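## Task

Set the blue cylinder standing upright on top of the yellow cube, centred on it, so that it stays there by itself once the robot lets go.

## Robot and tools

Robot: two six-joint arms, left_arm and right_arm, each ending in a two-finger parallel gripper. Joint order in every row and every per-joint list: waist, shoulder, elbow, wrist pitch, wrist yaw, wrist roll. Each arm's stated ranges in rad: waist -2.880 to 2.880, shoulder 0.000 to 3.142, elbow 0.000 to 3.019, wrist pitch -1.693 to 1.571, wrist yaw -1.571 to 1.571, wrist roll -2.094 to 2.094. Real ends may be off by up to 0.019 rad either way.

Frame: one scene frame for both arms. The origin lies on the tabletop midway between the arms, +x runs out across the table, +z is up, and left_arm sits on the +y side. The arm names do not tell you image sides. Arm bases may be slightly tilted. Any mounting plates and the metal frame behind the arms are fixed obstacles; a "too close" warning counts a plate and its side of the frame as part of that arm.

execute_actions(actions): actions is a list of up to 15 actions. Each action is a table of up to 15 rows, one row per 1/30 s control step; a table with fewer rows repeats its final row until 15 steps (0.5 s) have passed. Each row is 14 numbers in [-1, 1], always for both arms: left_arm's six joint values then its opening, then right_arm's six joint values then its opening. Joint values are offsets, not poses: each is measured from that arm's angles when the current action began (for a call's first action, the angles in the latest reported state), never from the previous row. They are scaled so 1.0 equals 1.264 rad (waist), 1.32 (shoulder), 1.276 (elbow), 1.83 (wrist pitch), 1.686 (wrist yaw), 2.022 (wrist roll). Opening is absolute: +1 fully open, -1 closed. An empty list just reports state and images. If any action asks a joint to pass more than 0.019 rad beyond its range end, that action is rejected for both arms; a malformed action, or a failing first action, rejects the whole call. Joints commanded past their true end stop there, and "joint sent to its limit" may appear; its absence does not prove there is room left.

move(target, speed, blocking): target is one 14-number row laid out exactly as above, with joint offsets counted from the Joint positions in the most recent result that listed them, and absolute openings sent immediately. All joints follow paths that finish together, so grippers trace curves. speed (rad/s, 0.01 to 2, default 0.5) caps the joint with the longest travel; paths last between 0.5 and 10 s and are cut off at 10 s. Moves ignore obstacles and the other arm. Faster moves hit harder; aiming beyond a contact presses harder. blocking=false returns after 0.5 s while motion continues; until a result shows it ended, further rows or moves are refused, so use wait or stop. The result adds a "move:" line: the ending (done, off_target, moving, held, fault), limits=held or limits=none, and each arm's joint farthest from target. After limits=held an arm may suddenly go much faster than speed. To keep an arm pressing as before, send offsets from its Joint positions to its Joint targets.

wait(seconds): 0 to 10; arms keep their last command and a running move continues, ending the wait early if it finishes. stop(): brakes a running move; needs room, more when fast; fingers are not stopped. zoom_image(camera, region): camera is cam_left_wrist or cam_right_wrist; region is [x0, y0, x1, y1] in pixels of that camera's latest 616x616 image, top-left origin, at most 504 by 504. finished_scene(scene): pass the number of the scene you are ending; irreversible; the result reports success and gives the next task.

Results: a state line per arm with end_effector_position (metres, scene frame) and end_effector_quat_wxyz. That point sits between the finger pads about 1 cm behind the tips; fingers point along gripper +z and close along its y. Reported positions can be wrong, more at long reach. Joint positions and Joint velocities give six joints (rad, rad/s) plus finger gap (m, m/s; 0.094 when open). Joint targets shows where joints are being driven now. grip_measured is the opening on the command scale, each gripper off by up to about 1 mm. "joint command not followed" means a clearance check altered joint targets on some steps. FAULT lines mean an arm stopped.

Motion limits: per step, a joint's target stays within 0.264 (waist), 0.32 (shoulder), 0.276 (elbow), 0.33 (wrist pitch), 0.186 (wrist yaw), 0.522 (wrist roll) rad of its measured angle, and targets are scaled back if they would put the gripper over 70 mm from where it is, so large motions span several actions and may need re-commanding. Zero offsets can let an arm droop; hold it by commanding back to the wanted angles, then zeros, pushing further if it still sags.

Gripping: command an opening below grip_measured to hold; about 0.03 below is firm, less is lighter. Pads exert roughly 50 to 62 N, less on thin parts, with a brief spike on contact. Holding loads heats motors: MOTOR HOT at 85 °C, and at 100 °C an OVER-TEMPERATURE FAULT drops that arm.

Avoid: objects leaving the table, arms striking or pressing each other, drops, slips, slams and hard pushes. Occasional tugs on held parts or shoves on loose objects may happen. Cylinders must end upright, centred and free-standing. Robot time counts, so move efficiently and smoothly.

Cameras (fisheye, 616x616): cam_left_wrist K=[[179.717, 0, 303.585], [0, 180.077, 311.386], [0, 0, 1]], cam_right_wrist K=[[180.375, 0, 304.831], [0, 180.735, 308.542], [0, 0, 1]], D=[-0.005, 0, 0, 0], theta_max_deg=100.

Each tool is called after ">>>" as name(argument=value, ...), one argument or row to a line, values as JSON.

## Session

>>> execute_actions(
  actions=[],
)

Scene clock: 0.00 s.
left_arm: end_effector_position=(+0.0039, +0.7728, +0.3174) grip_measured=+1.000 end_effector_quat_wxyz=(+0.010, +0.846, -0.532, +0.009) | right_arm: end_effector_position=(+0.4163, -0.5396, +0.2417) grip_measured=-0.994 end_effector_quat_wxyz=(+0.365, +0.059, +0.929, -0.015)
Joint names: [waist, shoulder, elbow, wrist pitch, wrist yaw, wrist roll]
Joint positions: left_arm=[ 1.825  1.483  1.444 -1.339  0.216 -0.346  0.094] | right_arm=[-0.295  1.199  0.687 -0.139 -0.085 -0.382  0.   ]
Joint velocities: left_arm=[ 0.005 -0.005  0.007  0.012  0.037 -0.007  0.   ] | right_arm=[ 0.005  0.015 -0.002 -0.002  0.007  0.037 -0.001]
Joint targets: left_arm=[1.824 1.492 1.461 -1.339 0.216 -0.346] | right_arm=[-0.296 1.203 0.703 -0.137 -0.084 -0.382]

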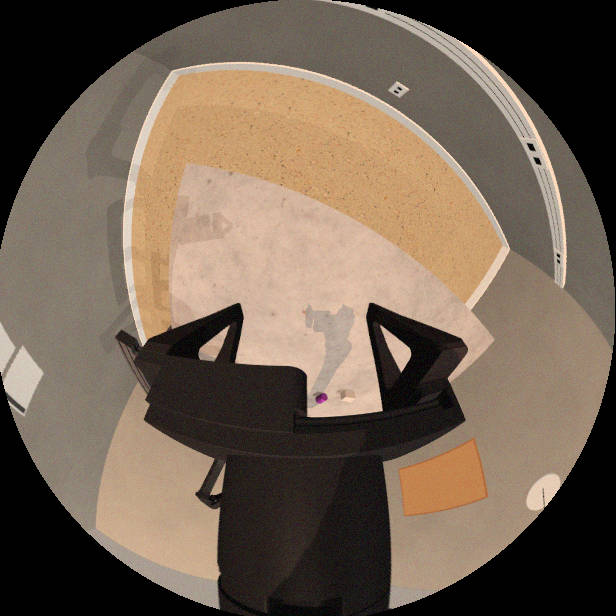

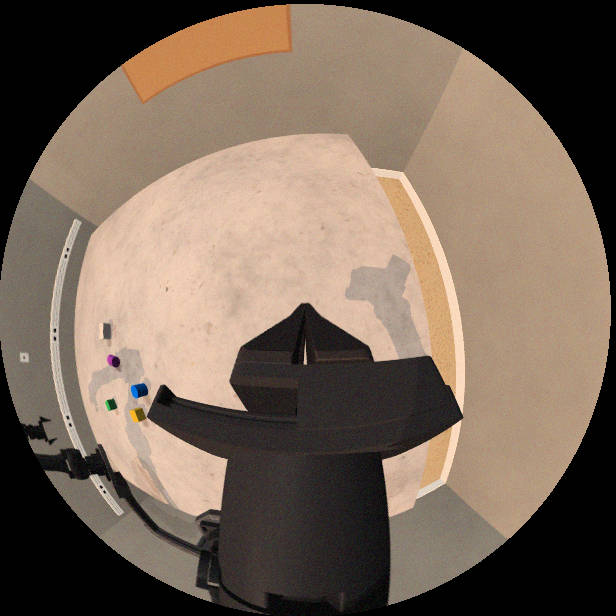

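>>> move(
  target=[0,0,0,0,0,0,1,0.866,0.383,0.261,-0.506,0.2,0.499,1],
  speed=1.2,
)

Scene clock: 2.20 s.
left_arm: end_effector_position=(+0.0039, +0.7728, +0.3174) grip_measured=+1.000 end_effector_quat_wxyz=(+0.010, +0.846, -0.532, +0.009) | right_arm: end_effector_position=(+0.2936, -0.1241, +0.2111) grip_measured=+1.000 end_effector_quat_wxyz=(-0.055, -0.045, +0.997, -0.014)
Joint names: [waist, shoulder, elbow, wrist pitch, wrist yaw, wrist roll]
Joint positions: left_arm=[ 1.825  1.483  1.444 -1.339  0.216 -0.346  0.094] | right_arm=[ 0.808  1.69   0.981 -1.056  0.25   0.614  0.094]
Joint velocities: left_arm=[ 0.005 -0.005  0.002 -0.017 -0.037 -0.066  0.   ] | right_arm=[ 0.005 -0.005 -0.012 -0.002  0.037 -0.007  0.   ]
Joint targets: left_arm=[1.825 1.483 1.444 -1.339 0.216 -0.346] | right_arm=[0.800 1.704 1.020 -1.065 0.253 0.627]
move: off_target (right_arm); limits=none; left_arm: farthest joint: the waist, 0.000 radians from its target (0.000 radians at the start); right_arm: farthest joint: the elbow, 0.039 radians from its target (0.333 radians at the start)

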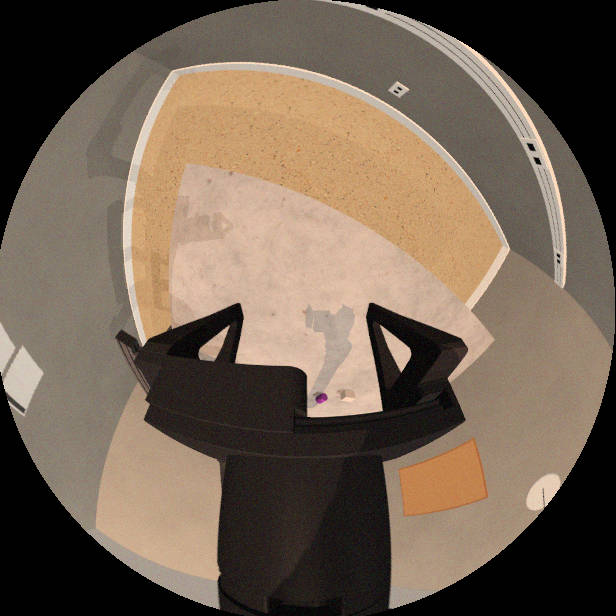

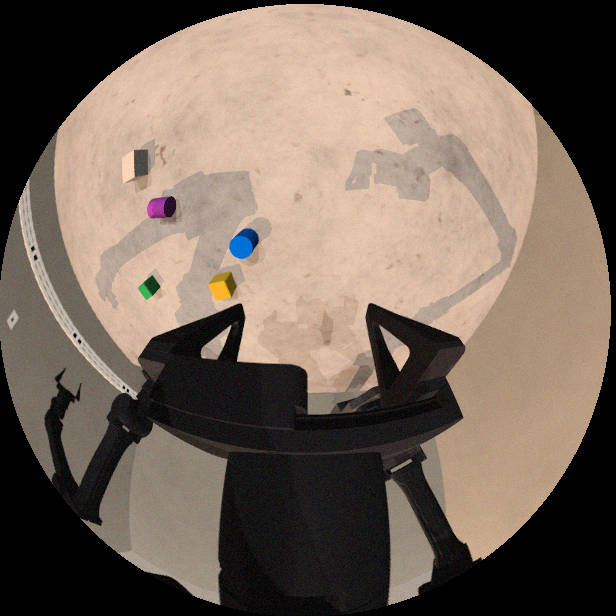

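>>> move(
  target=[0,0,0,0,0,0,1,0.115,0.217,0.045,0.182,0.006,0,0.4],
  speed=1,
)

Scene clock: 3.77 s.
left_arm: end_effector_position=(+0.0039, +0.7728, +0.3174) grip_measured=+1.000 end_effector_quat_wxyz=(+0.010, +0.846, -0.532, +0.009) | right_arm: end_effector_position=(+0.2748, -0.0182, +0.1211) grip_measured=+0.402 end_effector_quat_wxyz=(-0.008, -0.112, +0.994, +0.005)
Joint names: [waist, shoulder, elbow, wrist pitch, wrist yaw, wrist roll]
Joint positions: left_arm=[ 1.825  1.483  1.444 -1.339  0.216 -0.346  0.094] | right_arm=[ 0.965  1.983  1.007 -0.732  0.257  0.614  0.066]
Joint velocities: left_arm=[ 0.005  0.005 -0.007 -0.012  0.037  0.037  0.   ] | right_arm=[-0.005 -0.005 -0.012 -0.017  0.051 -0.022 -0.001]
Joint targets: left_arm=[1.825 1.483 1.444 -1.339 0.216 -0.346] | right_arm=[0.953 1.977 1.038 -0.723 0.260 0.613]
move: off_target (right_arm); limits=none; left_arm: farthest joint: the waist, 0.000 radians from its target (0.000 radians at the start); right_arm: farthest joint: the elbow, 0.031 radians from its target (0.058 radians at the start)

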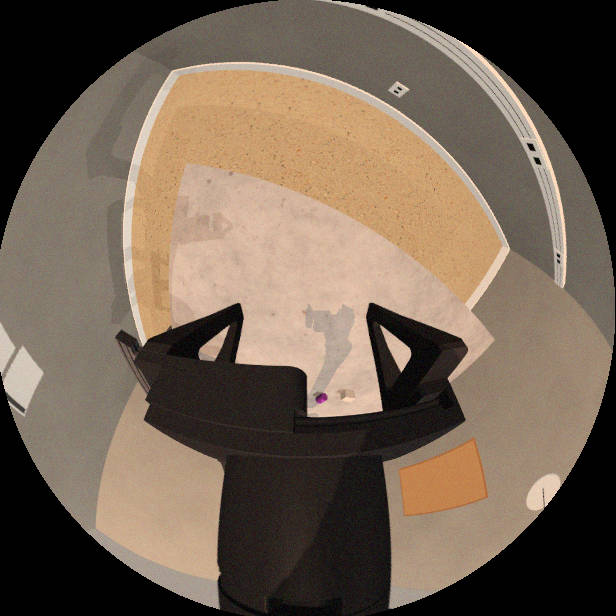

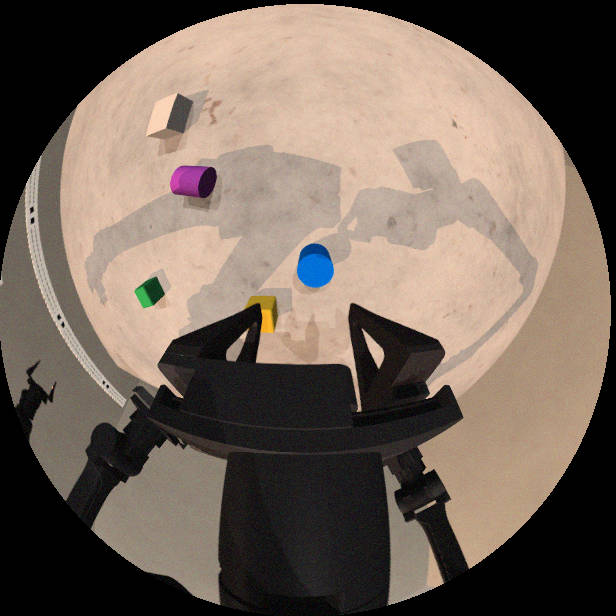

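>>> move(
  target=[0,0,0,0,0,0,1,-0.056,0.095,0.02,0.066,0,0,0.4],
  speed=0.5,
)

Scene clock: 5.17 s.
left_arm: end_effector_position=(+0.0039, +0.7728, +0.3174) grip_measured=+1.000 end_effector_quat_wxyz=(+0.010, +0.846, -0.532, +0.009) | right_arm: end_effector_position=(+0.2849, -0.0276, +0.0662) grip_measured=+0.402 end_effector_quat_wxyz=(-0.018, -0.080, +0.997, +0.002)
Joint names: [waist, shoulder, elbow, wrist pitch, wrist yaw, wrist roll]
Joint positions: left_arm=[ 1.825  1.483  1.444 -1.339  0.216 -0.346  0.094] | right_arm=[ 0.897  2.097  1.008 -0.62   0.257  0.614  0.066]
Joint velocities: left_arm=[-0.015  0.005  0.002  0.012  0.066 -0.051  0.   ] | right_arm=[-0.005 -0.015 -0.012  0.002 -0.037 -0.051  0.001]
Joint targets: left_arm=[1.825 1.483 1.444 -1.339 0.216 -0.346] | right_arm=[0.894 2.108 1.033 -0.611 0.257 0.614]
move: off_target (right_arm); limits=none; left_arm: farthest joint: the waist, 0.000 radians from its target (0.000 radians at the start); right_arm: farthest joint: the elbow, 0.025 radians from its target (0.025 radians at the start)

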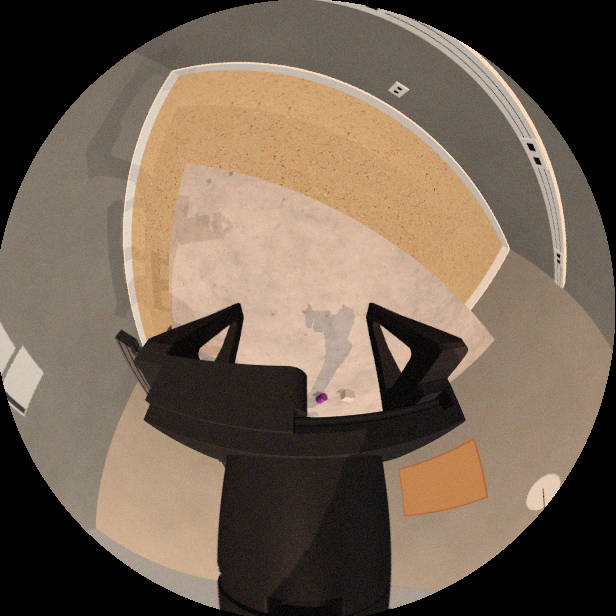

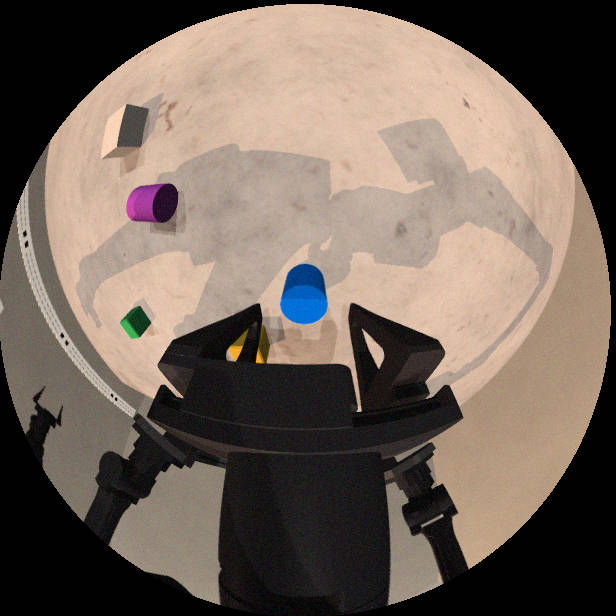

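>>> move(
  target=[0,0,0,0,0,0,1,-0.031,0.085,0.045,0.04,0,0,0.4],
  speed=0.3,
)

Scene clock: 6.60 s.
left_arm: end_effector_position=(+0.0039, +0.7728, +0.3174) grip_measured=+1.000 end_effector_quat_wxyz=(+0.010, +0.846, -0.532, +0.009) | right_arm: end_effector_position=(+0.2922, -0.0246, +0.0297) grip_measured=+0.402 end_effector_quat_wxyz=(-0.022, -0.065, +0.998, +0.002)
Joint names: [waist, shoulder, elbow, wrist pitch, wrist yaw, wrist roll]
Joint positions: left_arm=[ 1.825  1.483  1.444 -1.339  0.216 -0.346  0.094] | right_arm=[ 0.866  2.19   1.038 -0.556  0.257  0.614  0.066]
Joint velocities: left_arm=[ 0.005 -0.005 -0.002 -0.007 -0.007 -0.022  0.   ] | right_arm=[ 0.005 -0.005  0.002 -0.002 -0.066 -0.007 -0.001]
Joint targets: left_arm=[1.825 1.483 1.444 -1.339 0.216 -0.346] | right_arm=[0.858 2.209 1.065 -0.547 0.257 0.614]
move: off_target (right_arm); limits=none; left_arm: farthest joint: the waist, 0.000 radians from its target (0.000 radians at the start); right_arm: farthest joint: the elbow, 0.027 radians from its target (0.058 radians at the start)

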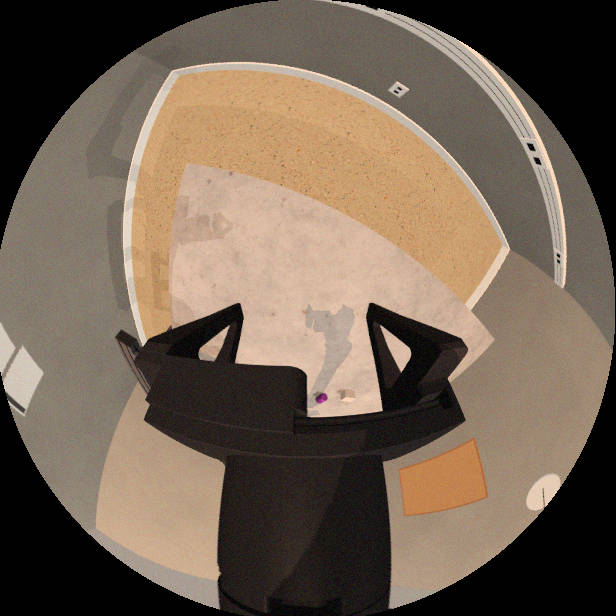

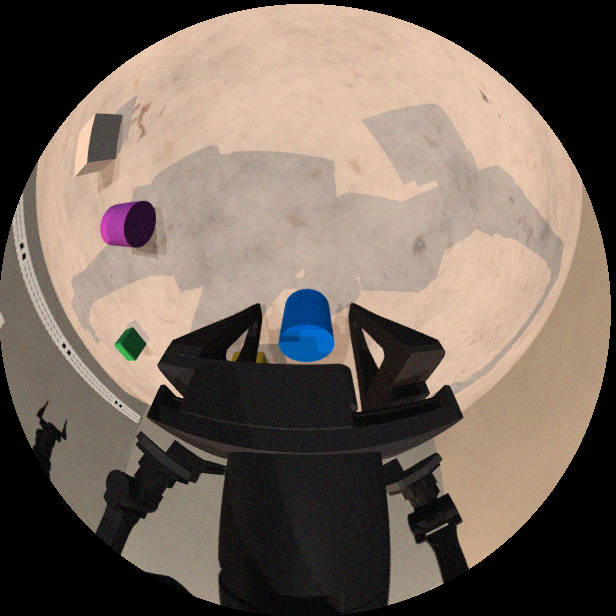

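Good; close then lift.

>>> move(
  target=[0,0,0,0,0,0,1,0,0.01,0.018,0,0,0,-0.45],
)

Scene clock: 7.50 s.
left_arm: end_effector_position=(+0.0039, +0.7728, +0.3174) grip_measured=+1.000 end_effector_quat_wxyz=(+0.010, +0.846, -0.532, +0.009) | right_arm: end_effector_position=(+0.2923, -0.0245, +0.0297) grip_measured=-0.448 end_effector_quat_wxyz=(-0.022, -0.065, +0.998, +0.002)
Joint names: [waist, shoulder, elbow, wrist pitch, wrist yaw, wrist roll]
Joint positions: left_arm=[ 1.825  1.483  1.444 -1.339  0.216 -0.346  0.094] | right_arm=[ 0.866  2.19   1.038 -0.556  0.257  0.614  0.026]
Joint velocities: left_arm=[-0.005 -0.005 -0.012 -0.002 -0.081  0.037  0.   ] | right_arm=[-0.015 -0.005  0.007 -0.012 -0.022 -0.022  0.001]
Joint targets: left_arm=[1.825 1.483 1.444 -1.339 0.216 -0.346] | right_arm=[0.866 2.203 1.061 -0.556 0.257 0.614]
move: off_target (right_arm); limits=none; left_arm: farthest joint: the waist, 0.000 radians from its target (0.000 radians at the start); right_arm: farthest joint: the elbow, 0.023 radians from its target (0.023 radians at the start)

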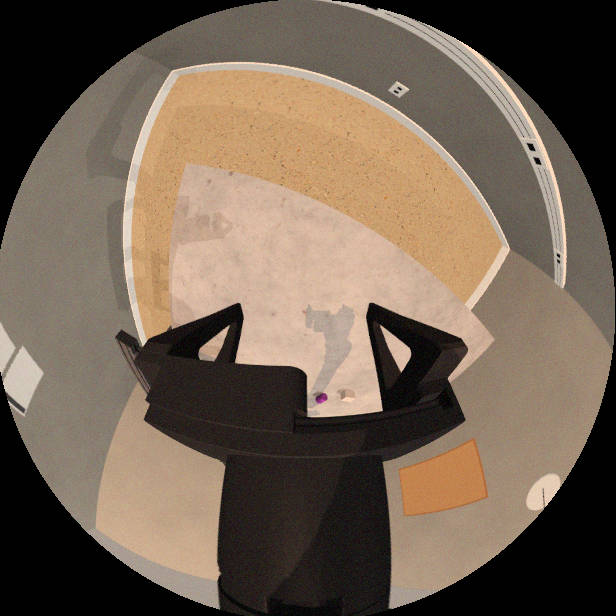

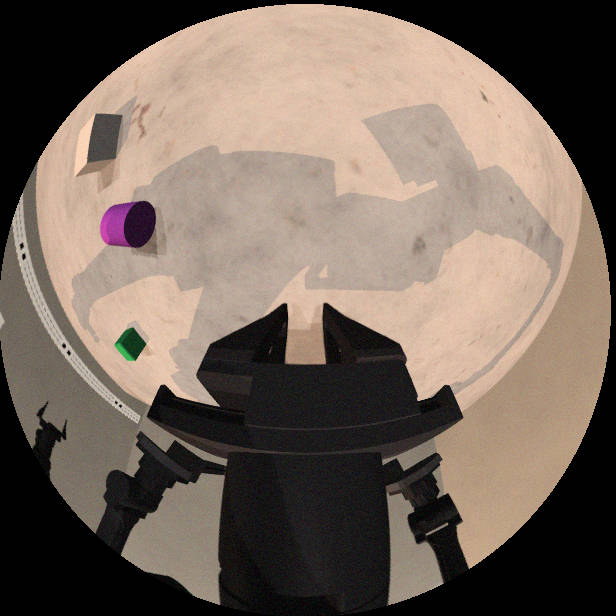

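>>> move(
  target=[0,0,0,0,0,0,1,0,-0.2,0,-0.145,0,0,0.4],
  speed=0.8,
)

Scene clock: 8.77 s.
left_arm: end_effector_position=(+0.0039, +0.7728, +0.3174) grip_measured=+1.000 end_effector_quat_wxyz=(+0.010, +0.846, -0.532, +0.009) | right_arm: end_effector_position=(+0.3153, -0.0517, +0.1502) grip_measured=+0.398 end_effector_quat_wxyz=(-0.010, -0.060, +0.998, +0.011)
Joint names: [waist, shoulder, elbow, wrist pitch, wrist yaw, wrist roll]
Joint positions: left_arm=[ 1.825  1.483  1.444 -1.339  0.216 -0.346  0.094] | right_arm=[ 0.866  1.9    1.037 -0.813  0.257  0.614  0.066]
Joint velocities: left_arm=[-0.015 -0.005 -0.002 -0.012  0.022 -0.081  0.   ] | right_arm=[ 0.005  0.005 -0.002 -0.002 -0.037 -0.007  0.   ]
Joint targets: left_arm=[1.825 1.483 1.444 -1.339 0.216 -0.346] | right_arm=[0.866 1.926 1.039 -0.821 0.257 0.614]
move: off_target (right_arm); limits=none; left_arm: farthest joint: the waist, 0.000 radians from its target (0.000 radians at the start); right_arm: farthest joint: the shoulder, 0.026 radians from its target (0.264 radians at the start)

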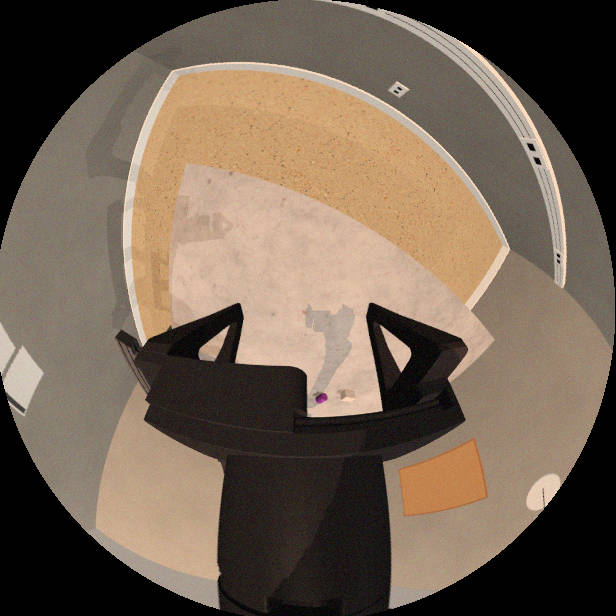

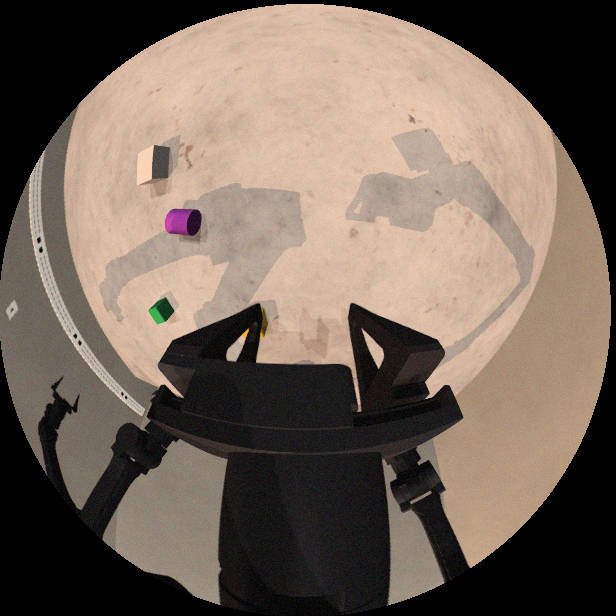

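>>> move(
  target=[0,0,0,0,0,0,1,0,-0.05,0,-0.25,0,0,0.4],
  speed=1,
)

Scene clock: 10.03 s.
left_arm: end_effector_position=(+0.0039, +0.7728, +0.3174) grip_measured=+1.000 end_effector_quat_wxyz=(+0.010, +0.846, -0.532, +0.009) | right_arm: end_effector_position=(+0.2514, -0.1258, +0.1916) grip_measured=+0.398 end_effector_quat_wxyz=(-0.155, -0.111, +0.976, -0.105)
Joint names: [waist, shoulder, elbow, wrist pitch, wrist yaw, wrist roll]
Joint positions: left_arm=[ 1.825  1.483  1.444 -1.339  0.216 -0.346  0.094] | right_arm=[ 0.866  1.842  1.037 -1.261  0.257  0.614  0.066]
Joint velocities: left_arm=[-0.015 -0.005 -0.012 -0.002  0.037  0.066  0.   ] | right_arm=[-0.005 -0.005 -0.002 -0.002 -0.037  0.022  0.001]
Joint targets: left_arm=[1.825 1.483 1.444 -1.339 0.216 -0.346] | right_arm=[0.866 1.834 1.037 -1.270 0.257 0.614]
move: done; limits=none; left_arm: farthest joint: the waist, 0.000 radians from its target (0.000 radians at the start); right_arm: farthest joint: the wrist pitch, 0.009 radians from its target (0.457 radians at the start)

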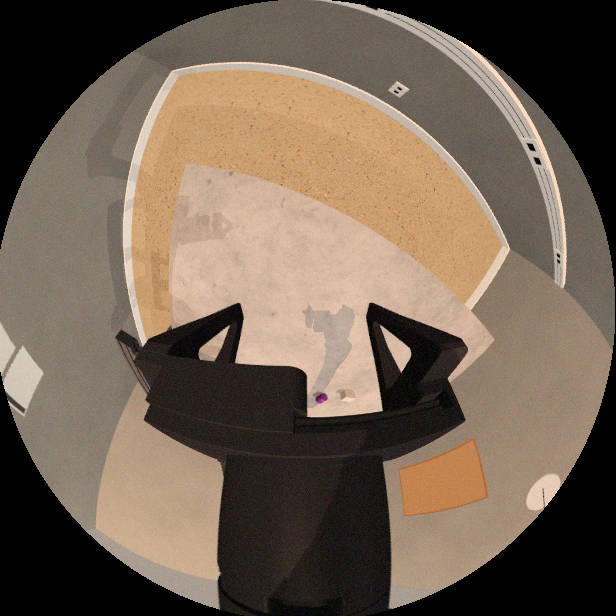

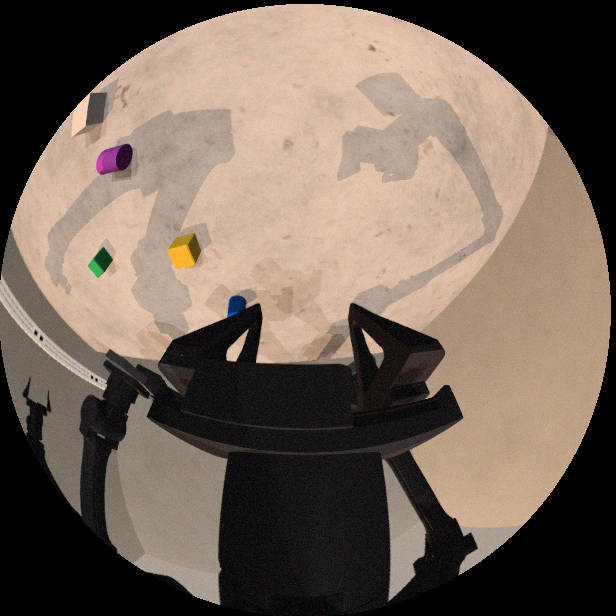

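>>> move(
  target=[0,0,0,0,0,0,1,0.46,-0.07,-0.07,0.12,0,0,1],
  speed=1,
)

Scene clock: 11.97 s.
left_arm: end_effector_position=(+0.0039, +0.7728, +0.3174) grip_measured=+1.000 end_effector_quat_wxyz=(+0.010, +0.846, -0.532, +0.009) | right_arm: end_effector_position=(+0.1048, +0.0118, +0.2421) grip_measured=+1.000 end_effector_quat_wxyz=(+0.022, -0.355, +0.934, -0.037)
Joint names: [waist, shoulder, elbow, wrist pitch, wrist yaw, wrist roll]
Joint positions: left_arm=[ 1.825  1.483  1.444 -1.339  0.216 -0.346  0.094] | right_arm=[ 1.456  1.76   0.957 -1.051  0.258  0.614  0.094]
Joint velocities: left_arm=[-0.015 -0.015 -0.012 -0.002  0.007 -0.007  0.   ] | right_arm=[-0.005 -0.005  0.012  0.002  0.022  0.037  0.   ]
Joint targets: left_arm=[1.825 1.483 1.444 -1.339 0.216 -0.346] | right_arm=[1.447 1.749 0.948 -1.042 0.258 0.614]
move: done; limits=none; left_arm: farthest joint: the waist, 0.000 radians from its target (0.000 radians at the start); right_arm: farthest joint: the shoulder, 0.011 radians from its target (0.092 radians at the start)

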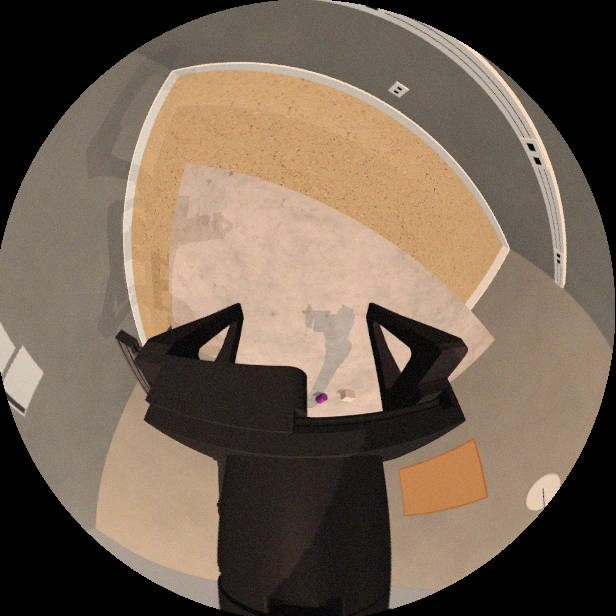

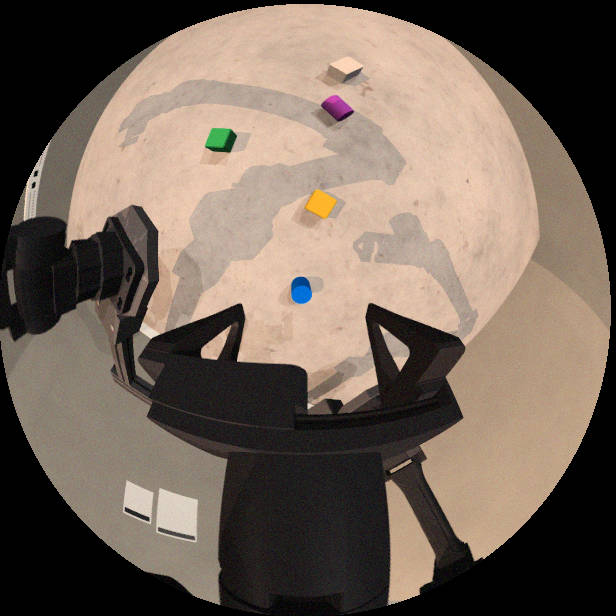

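>>> move(
  target=[0,0,0,0,0,0,1,0.09,0.02,-0.37,0.279,-0.04,0,1],
  speed=0.8,
)

Scene clock: 14.03 s.
left_arm: end_effector_position=(+0.0039, +0.7728, +0.3174) grip_measured=+1.000 end_effector_quat_wxyz=(+0.010, +0.846, -0.532, +0.009) | right_arm: end_effector_position=(+0.0214, -0.0930, +0.1195) grip_measured=+1.000 end_effector_quat_wxyz=(+0.016, -0.401, +0.916, -0.012)
Joint names: [waist, shoulder, elbow, wrist pitch, wrist yaw, wrist roll]
Joint positions: left_arm=[ 1.825  1.483  1.444 -1.339  0.216 -0.346  0.094] | right_arm=[ 1.564  1.772  0.483 -0.55   0.193  0.614  0.094]
Joint velocities: left_arm=[-0.015 -0.005 -0.022  0.002 -0.007  0.022  0.   ] | right_arm=[-0.005  0.005  0.012 -0.002 -0.037 -0.022  0.   ]
Joint targets: left_arm=[1.825 1.483 1.444 -1.339 0.216 -0.346] | right_arm=[1.569 1.787 0.485 -0.540 0.191 0.614]
move: done; limits=none; left_arm: farthest joint: the waist, 0.000 radians from its target (0.000 radians at the start); right_arm: farthest joint: the shoulder, 0.014 radians from its target (0.026 radians at the start)

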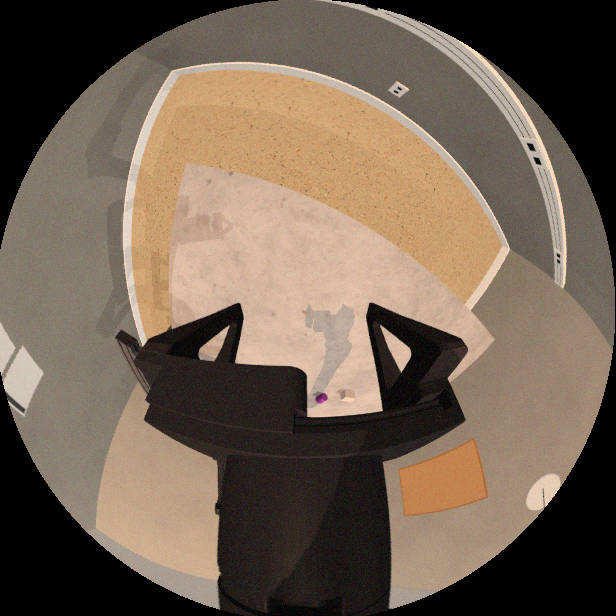

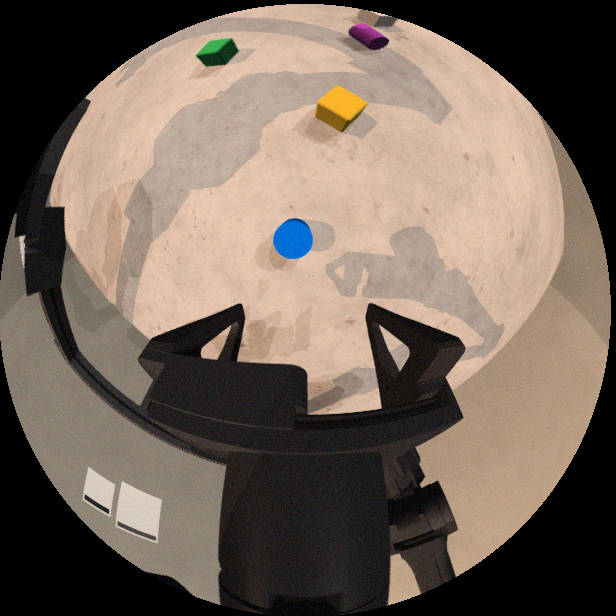

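>>> move(
  target=[0,0,0,0,0,0,1,-0.068,0.195,0.078,0.097,0,0,0.5],
  speed=0.6,
)

Scene clock: 15.73 s.
left_arm: end_effector_position=(+0.0039, +0.7728, +0.3174) grip_measured=+1.000 end_effector_quat_wxyz=(+0.010, +0.846, -0.532, +0.009) | right_arm: end_effector_position=(+0.0357, -0.0611, +0.0665) grip_measured=+0.502 end_effector_quat_wxyz=(+0.005, -0.366, +0.931, -0.010)
Joint names: [waist, shoulder, elbow, wrist pitch, wrist yaw, wrist roll]
Joint positions: left_arm=[ 1.825  1.483  1.444 -1.339  0.216 -0.346  0.094] | right_arm=[ 1.485  2.017  0.564 -0.381  0.193  0.614  0.071]
Joint velocities: left_arm=[ 0.005 -0.005 -0.022  0.007 -0.022 -0.051  0.   ] | right_arm=[-0.005 -0.015 -0.002 -0.002 -0.051 -0.022  0.001]
Joint targets: left_arm=[1.825 1.483 1.444 -1.339 0.216 -0.346] | right_arm=[1.478 2.030 0.583 -0.372 0.193 0.614]
move: done; limits=none; left_arm: farthest joint: the waist, 0.000 radians from its target (0.000 radians at the start); right_arm: farthest joint: the elbow, 0.018 radians from its target (0.100 radians at the start)

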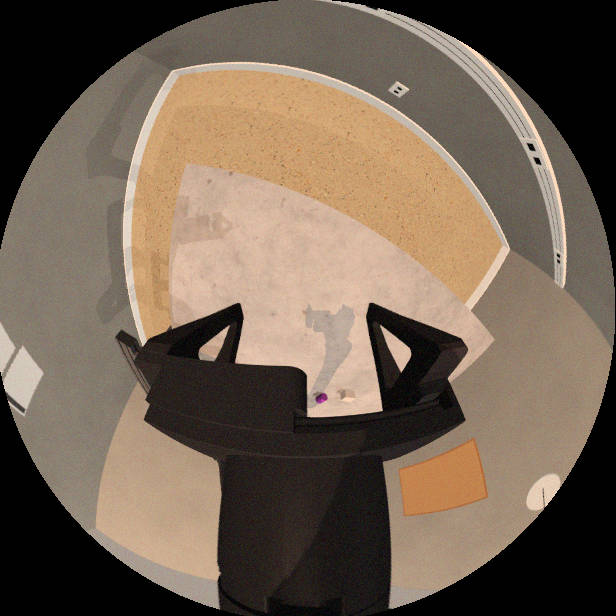

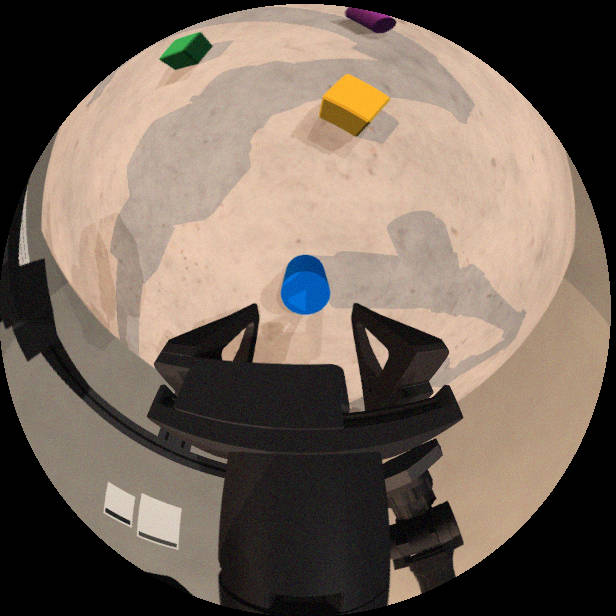

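>>> move(
  target=[0,0,0,0,0,0,1,-0.046,0.125,0.04,0.07,0,0,0.5],
  speed=0.3,
)

Scene clock: 17.20 s.
left_arm: end_effector_position=(+0.0039, +0.7728, +0.3174) grip_measured=+1.000 end_effector_quat_wxyz=(+0.010, +0.846, -0.532, +0.009) | right_arm: end_effector_position=(+0.0424, -0.0522, +0.0272) grip_measured=+0.502 end_effector_quat_wxyz=(-0.001, -0.343, +0.939, -0.008)
Joint names: [waist, shoulder, elbow, wrist pitch, wrist yaw, wrist roll]
Joint positions: left_arm=[ 1.825  1.483  1.444 -1.339  0.216 -0.346  0.094] | right_arm=[ 1.435  2.163  0.599 -0.263  0.193  0.614  0.071]
Joint velocities: left_arm=[-0.005 -0.015 -0.002  0.002 -0.022  0.037  0.   ] | right_arm=[-0.005 -0.015 -0.002 -0.007 -0.022 -0.022 -0.001]
Joint targets: left_arm=[1.825 1.483 1.444 -1.339 0.216 -0.346] | right_arm=[1.426 2.182 0.615 -0.253 0.193 0.614]
move: done; limits=none; left_arm: farthest joint: the waist, 0.000 radians from its target (0.000 radians at the start); right_arm: farthest joint: the shoulder, 0.019 radians from its target (0.165 radians at the start)

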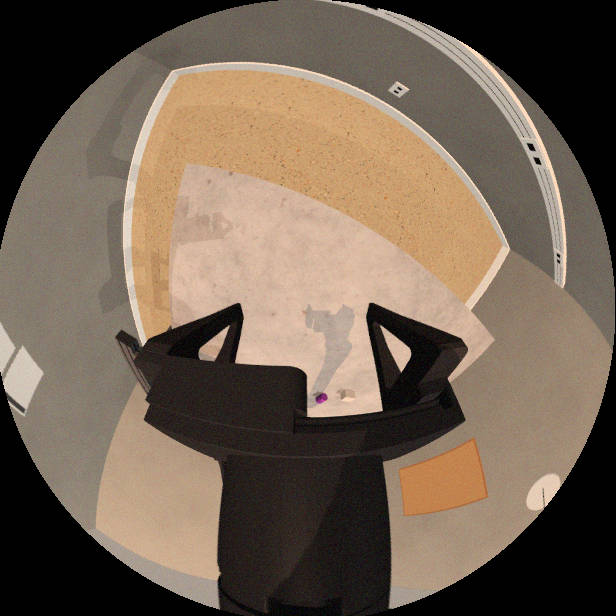

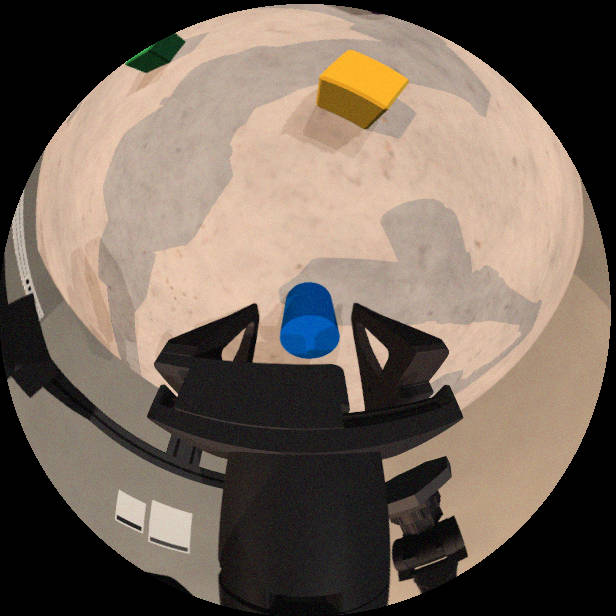

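>>> move(
  target=[0,0,0,0,0,0,1,0,0.01,0.01,0,0,0,-0.3],
)

Scene clock: 18.07 s.
left_arm: end_effector_position=(+0.0039, +0.7728, +0.3174) grip_measured=+1.000 end_effector_quat_wxyz=(+0.010, +0.846, -0.532, +0.009) | right_arm: end_effector_position=(+0.0423, -0.0522, +0.0272) grip_measured=-0.191 end_effector_quat_wxyz=(-0.001, -0.343, +0.939, -0.007)
Joint names: [waist, shoulder, elbow, wrist pitch, wrist yaw, wrist roll]
Joint positions: left_arm=[ 1.825  1.483  1.444 -1.339  0.216 -0.346  0.094] | right_arm=[ 1.435  2.163  0.599 -0.263  0.193  0.614  0.038]
Joint velocities: left_arm=[ 0.015 -0.005  0.002 -0.012  0.066 -0.066  0.   ] | right_arm=[-0.015  0.005 -0.002  0.012 -0.007 -0.095 -0.   ]
Joint targets: left_arm=[1.825 1.483 1.444 -1.339 0.216 -0.346] | right_arm=[1.435 2.176 0.612 -0.263 0.193 0.614]
move: done; limits=none; left_arm: farthest joint: the waist, 0.000 radians from its target (0.000 radians at the start); right_arm: farthest joint: the shoulder, 0.013 radians from its target (0.013 radians at the start)

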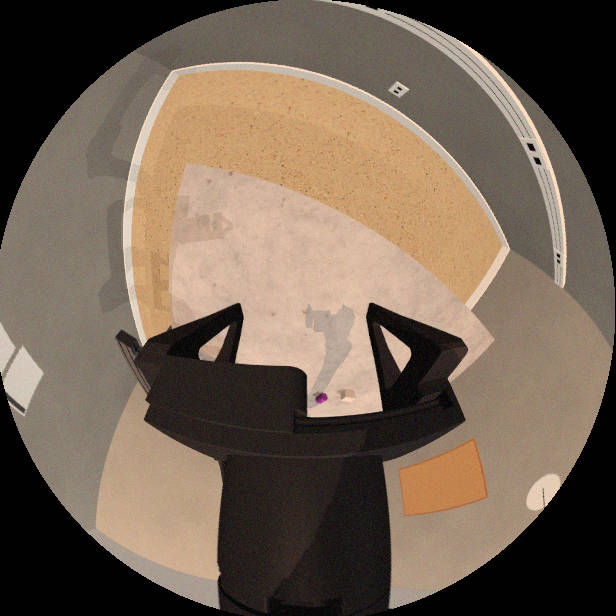

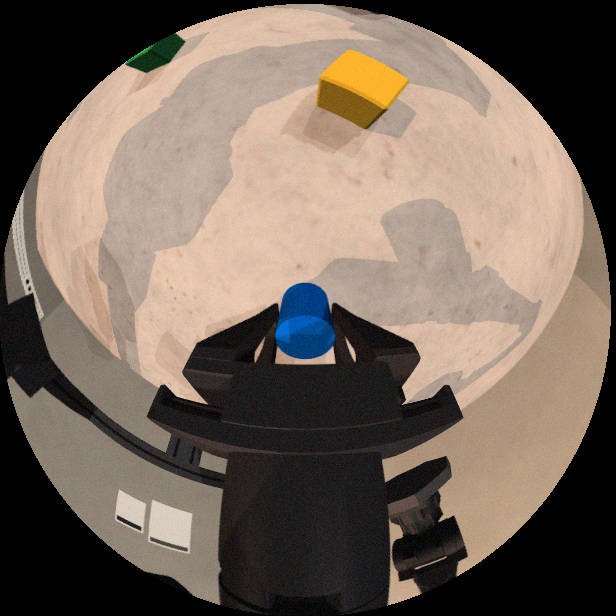

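>>> move(
  target=[0,0,0,0,0,0,1,0,-0.28,0,-0.2,0,0,-0.26],
  speed=0.7,
)

Scene clock: 19.53 s.
left_arm: end_effector_position=(+0.0039, +0.7728, +0.3174) grip_measured=+1.000 end_effector_quat_wxyz=(+0.010, +0.846, -0.532, +0.009) | right_arm: end_effector_position=(+0.0608, -0.0598, +0.1324) grip_measured=-0.191 end_effector_quat_wxyz=(+0.003, -0.342, +0.940, -0.002)
Joint names: [waist, shoulder, elbow, wrist pitch, wrist yaw, wrist roll]
Joint positions: left_arm=[ 1.825  1.483  1.444 -1.339  0.216 -0.346  0.094] | right_arm=[ 1.435  1.792  0.599 -0.621  0.193  0.614  0.038]
Joint velocities: left_arm=[-0.005  0.005  0.007 -0.017 -0.022  0.007  0.   ] | right_arm=[-0.005  0.005  0.002 -0.002 -0.022 -0.007  0.   ]
Joint targets: left_arm=[1.825 1.483 1.444 -1.339 0.216 -0.346] | right_arm=[1.435 1.794 0.599 -0.629 0.193 0.614]
move: done; limits=none; left_arm: farthest joint: the waist, 0.000 radians from its target (0.000 radians at the start); right_arm: farthest joint: the wrist pitch, 0.008 radians from its target (0.366 radians at the start)

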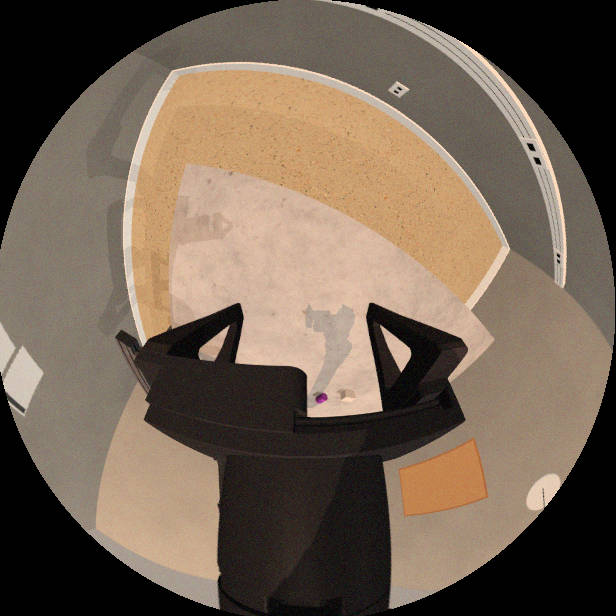

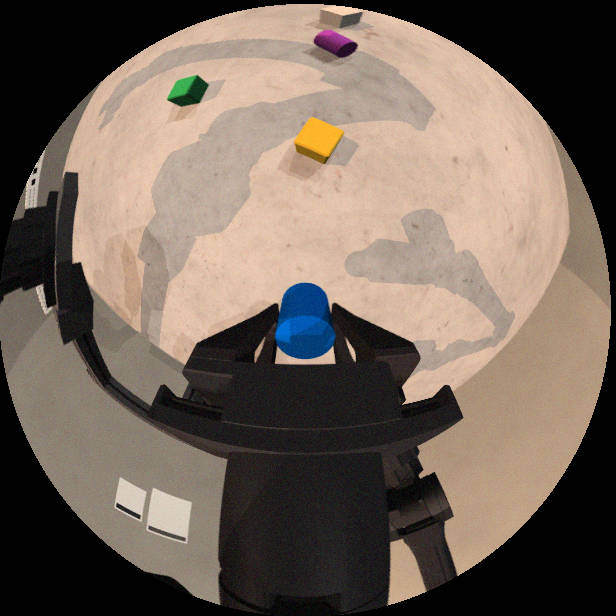

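>>> move(
  target=[0,0,0,0,0,0,1,-0.198,0.165,0.248,0,0.013,0,-0.26],
  speed=0.6,
)

>>> zoom_image(
  camera="cam_right_wrist",
  region=[230,210,390,370],
)

Scene clock: 20.97 s.
left_arm: end_effector_position=(+0.0039, +0.7728, +0.3174) grip_measured=+1.000 end_effector_quat_wxyz=(+0.010, +0.846, -0.532, +0.009) | right_arm: end_effector_position=(+0.1804, +0.0182, +0.1162) grip_measured=-0.191 end_effector_quat_wxyz=(+0.005, -0.215, +0.976, +0.026)
Joint names: [waist, shoulder, elbow, wrist pitch, wrist yaw, wrist roll]
Joint positions: left_arm=[ 1.825  1.483  1.444 -1.339  0.216 -0.346  0.094] | right_arm=[ 1.182  1.987  0.894 -0.621  0.214  0.614  0.038]
Joint velocities: left_arm=[ 0.005  0.005 -0.007  0.012  0.007 -0.037  0.   ] | right_arm=[-0.015  0.015  0.002 -0.007  0.007  0.037 -0.   ]
Joint targets: left_arm=[1.825 1.483 1.444 -1.339 0.216 -0.346] | right_arm=[1.185 2.009 0.915 -0.621 0.215 0.614]
move: off_target (right_arm); limits=none; left_arm: farthest joint: the waist, 0.000 radians from its target (0.000 radians at the start); right_arm: farthest joint: the shoulder, 0.023 radians from its target (0.218 radians at the start)

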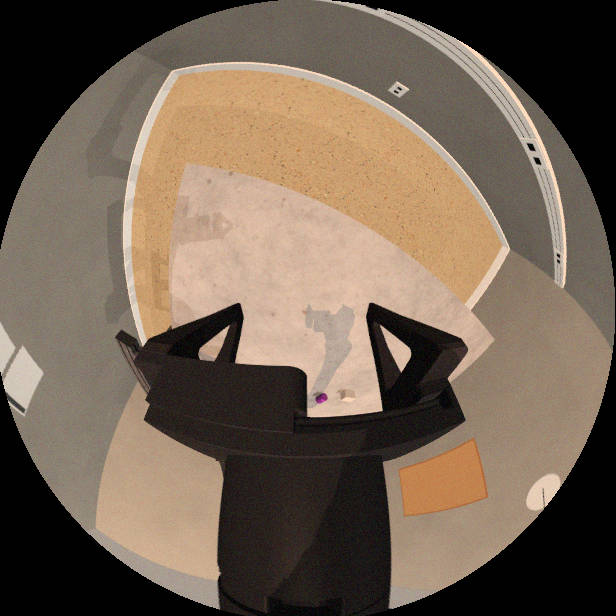

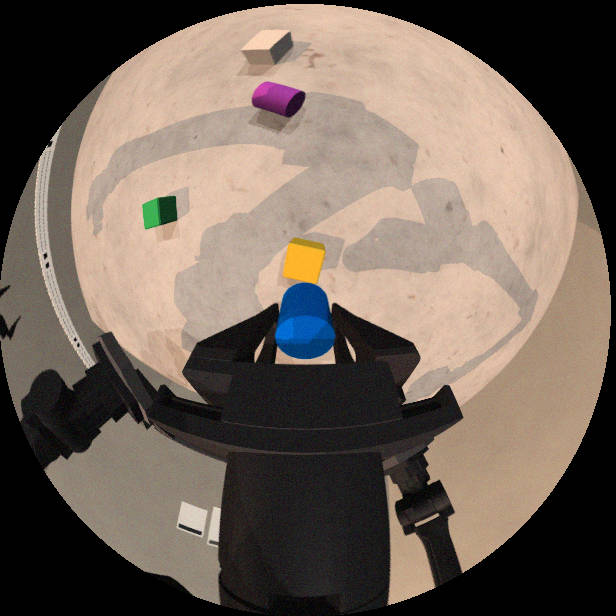

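Region (230, 210, 390, 370) of cam_right_wrist's 616x616 image, scaled by 3.150, with more detail than that image has.

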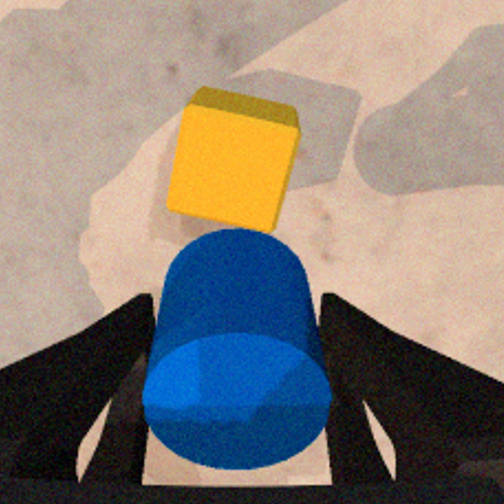

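>>> move(
  target=[0,0,0,0,0,0,1,-0.036,0.098,0.068,0.002,0,0,-0.26],
  speed=0.3,
)

>>> zoom_image(
  camera="cam_right_wrist",
  region=[230,210,390,370],
)

Scene clock: 22.43 s.
left_arm: end_effector_position=(+0.0039, +0.7728, +0.3174) grip_measured=+1.000 end_effector_quat_wxyz=(+0.010, +0.846, -0.532, +0.009) | right_arm: end_effector_position=(+0.1896, +0.0211, +0.0817) grip_measured=-0.191 end_effector_quat_wxyz=(-0.018, -0.203, +0.979, +0.006)
Joint names: [waist, shoulder, elbow, wrist pitch, wrist yaw, wrist roll]
Joint positions: left_arm=[ 1.825  1.483  1.444 -1.339  0.216 -0.346  0.094] | right_arm=[ 1.144  2.098  0.951 -0.621  0.214  0.614  0.038]
Joint velocities: left_arm=[-0.005  0.015 -0.007  0.002 -0.022  0.022  0.   ] | right_arm=[ 0.005 -0.015 -0.002  0.007 -0.022 -0.022 -0.001]
Joint targets: left_arm=[1.825 1.483 1.444 -1.339 0.216 -0.346] | right_arm=[1.136 2.116 0.981 -0.617 0.214 0.614]
move: off_target (right_arm); limits=none; left_arm: farthest joint: the waist, 0.000 radians from its target (0.000 radians at the start); right_arm: farthest joint: the elbow, 0.029 radians from its target (0.087 radians at the start)

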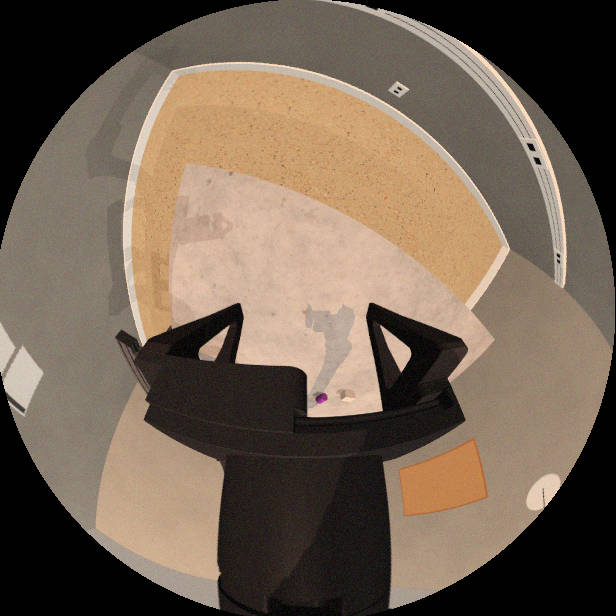

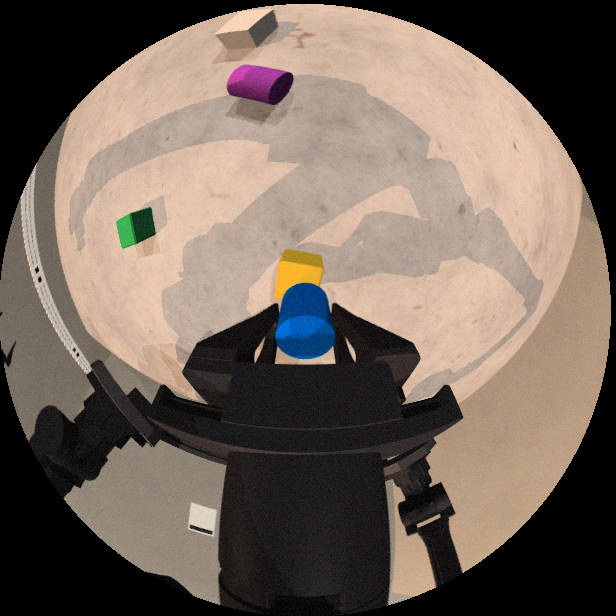

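Region (230, 210, 390, 370) of cam_right_wrist's 616x616 image, scaled by 3.150, with more detail than that image has.

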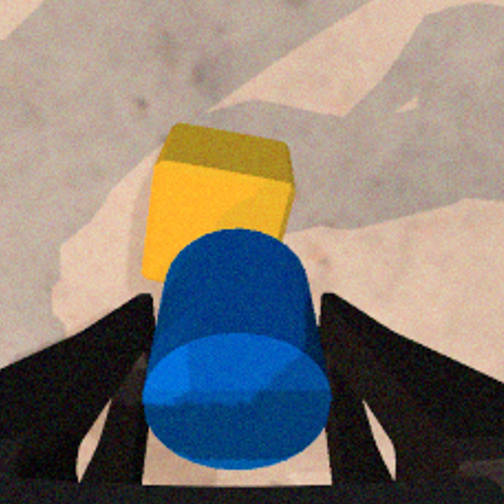

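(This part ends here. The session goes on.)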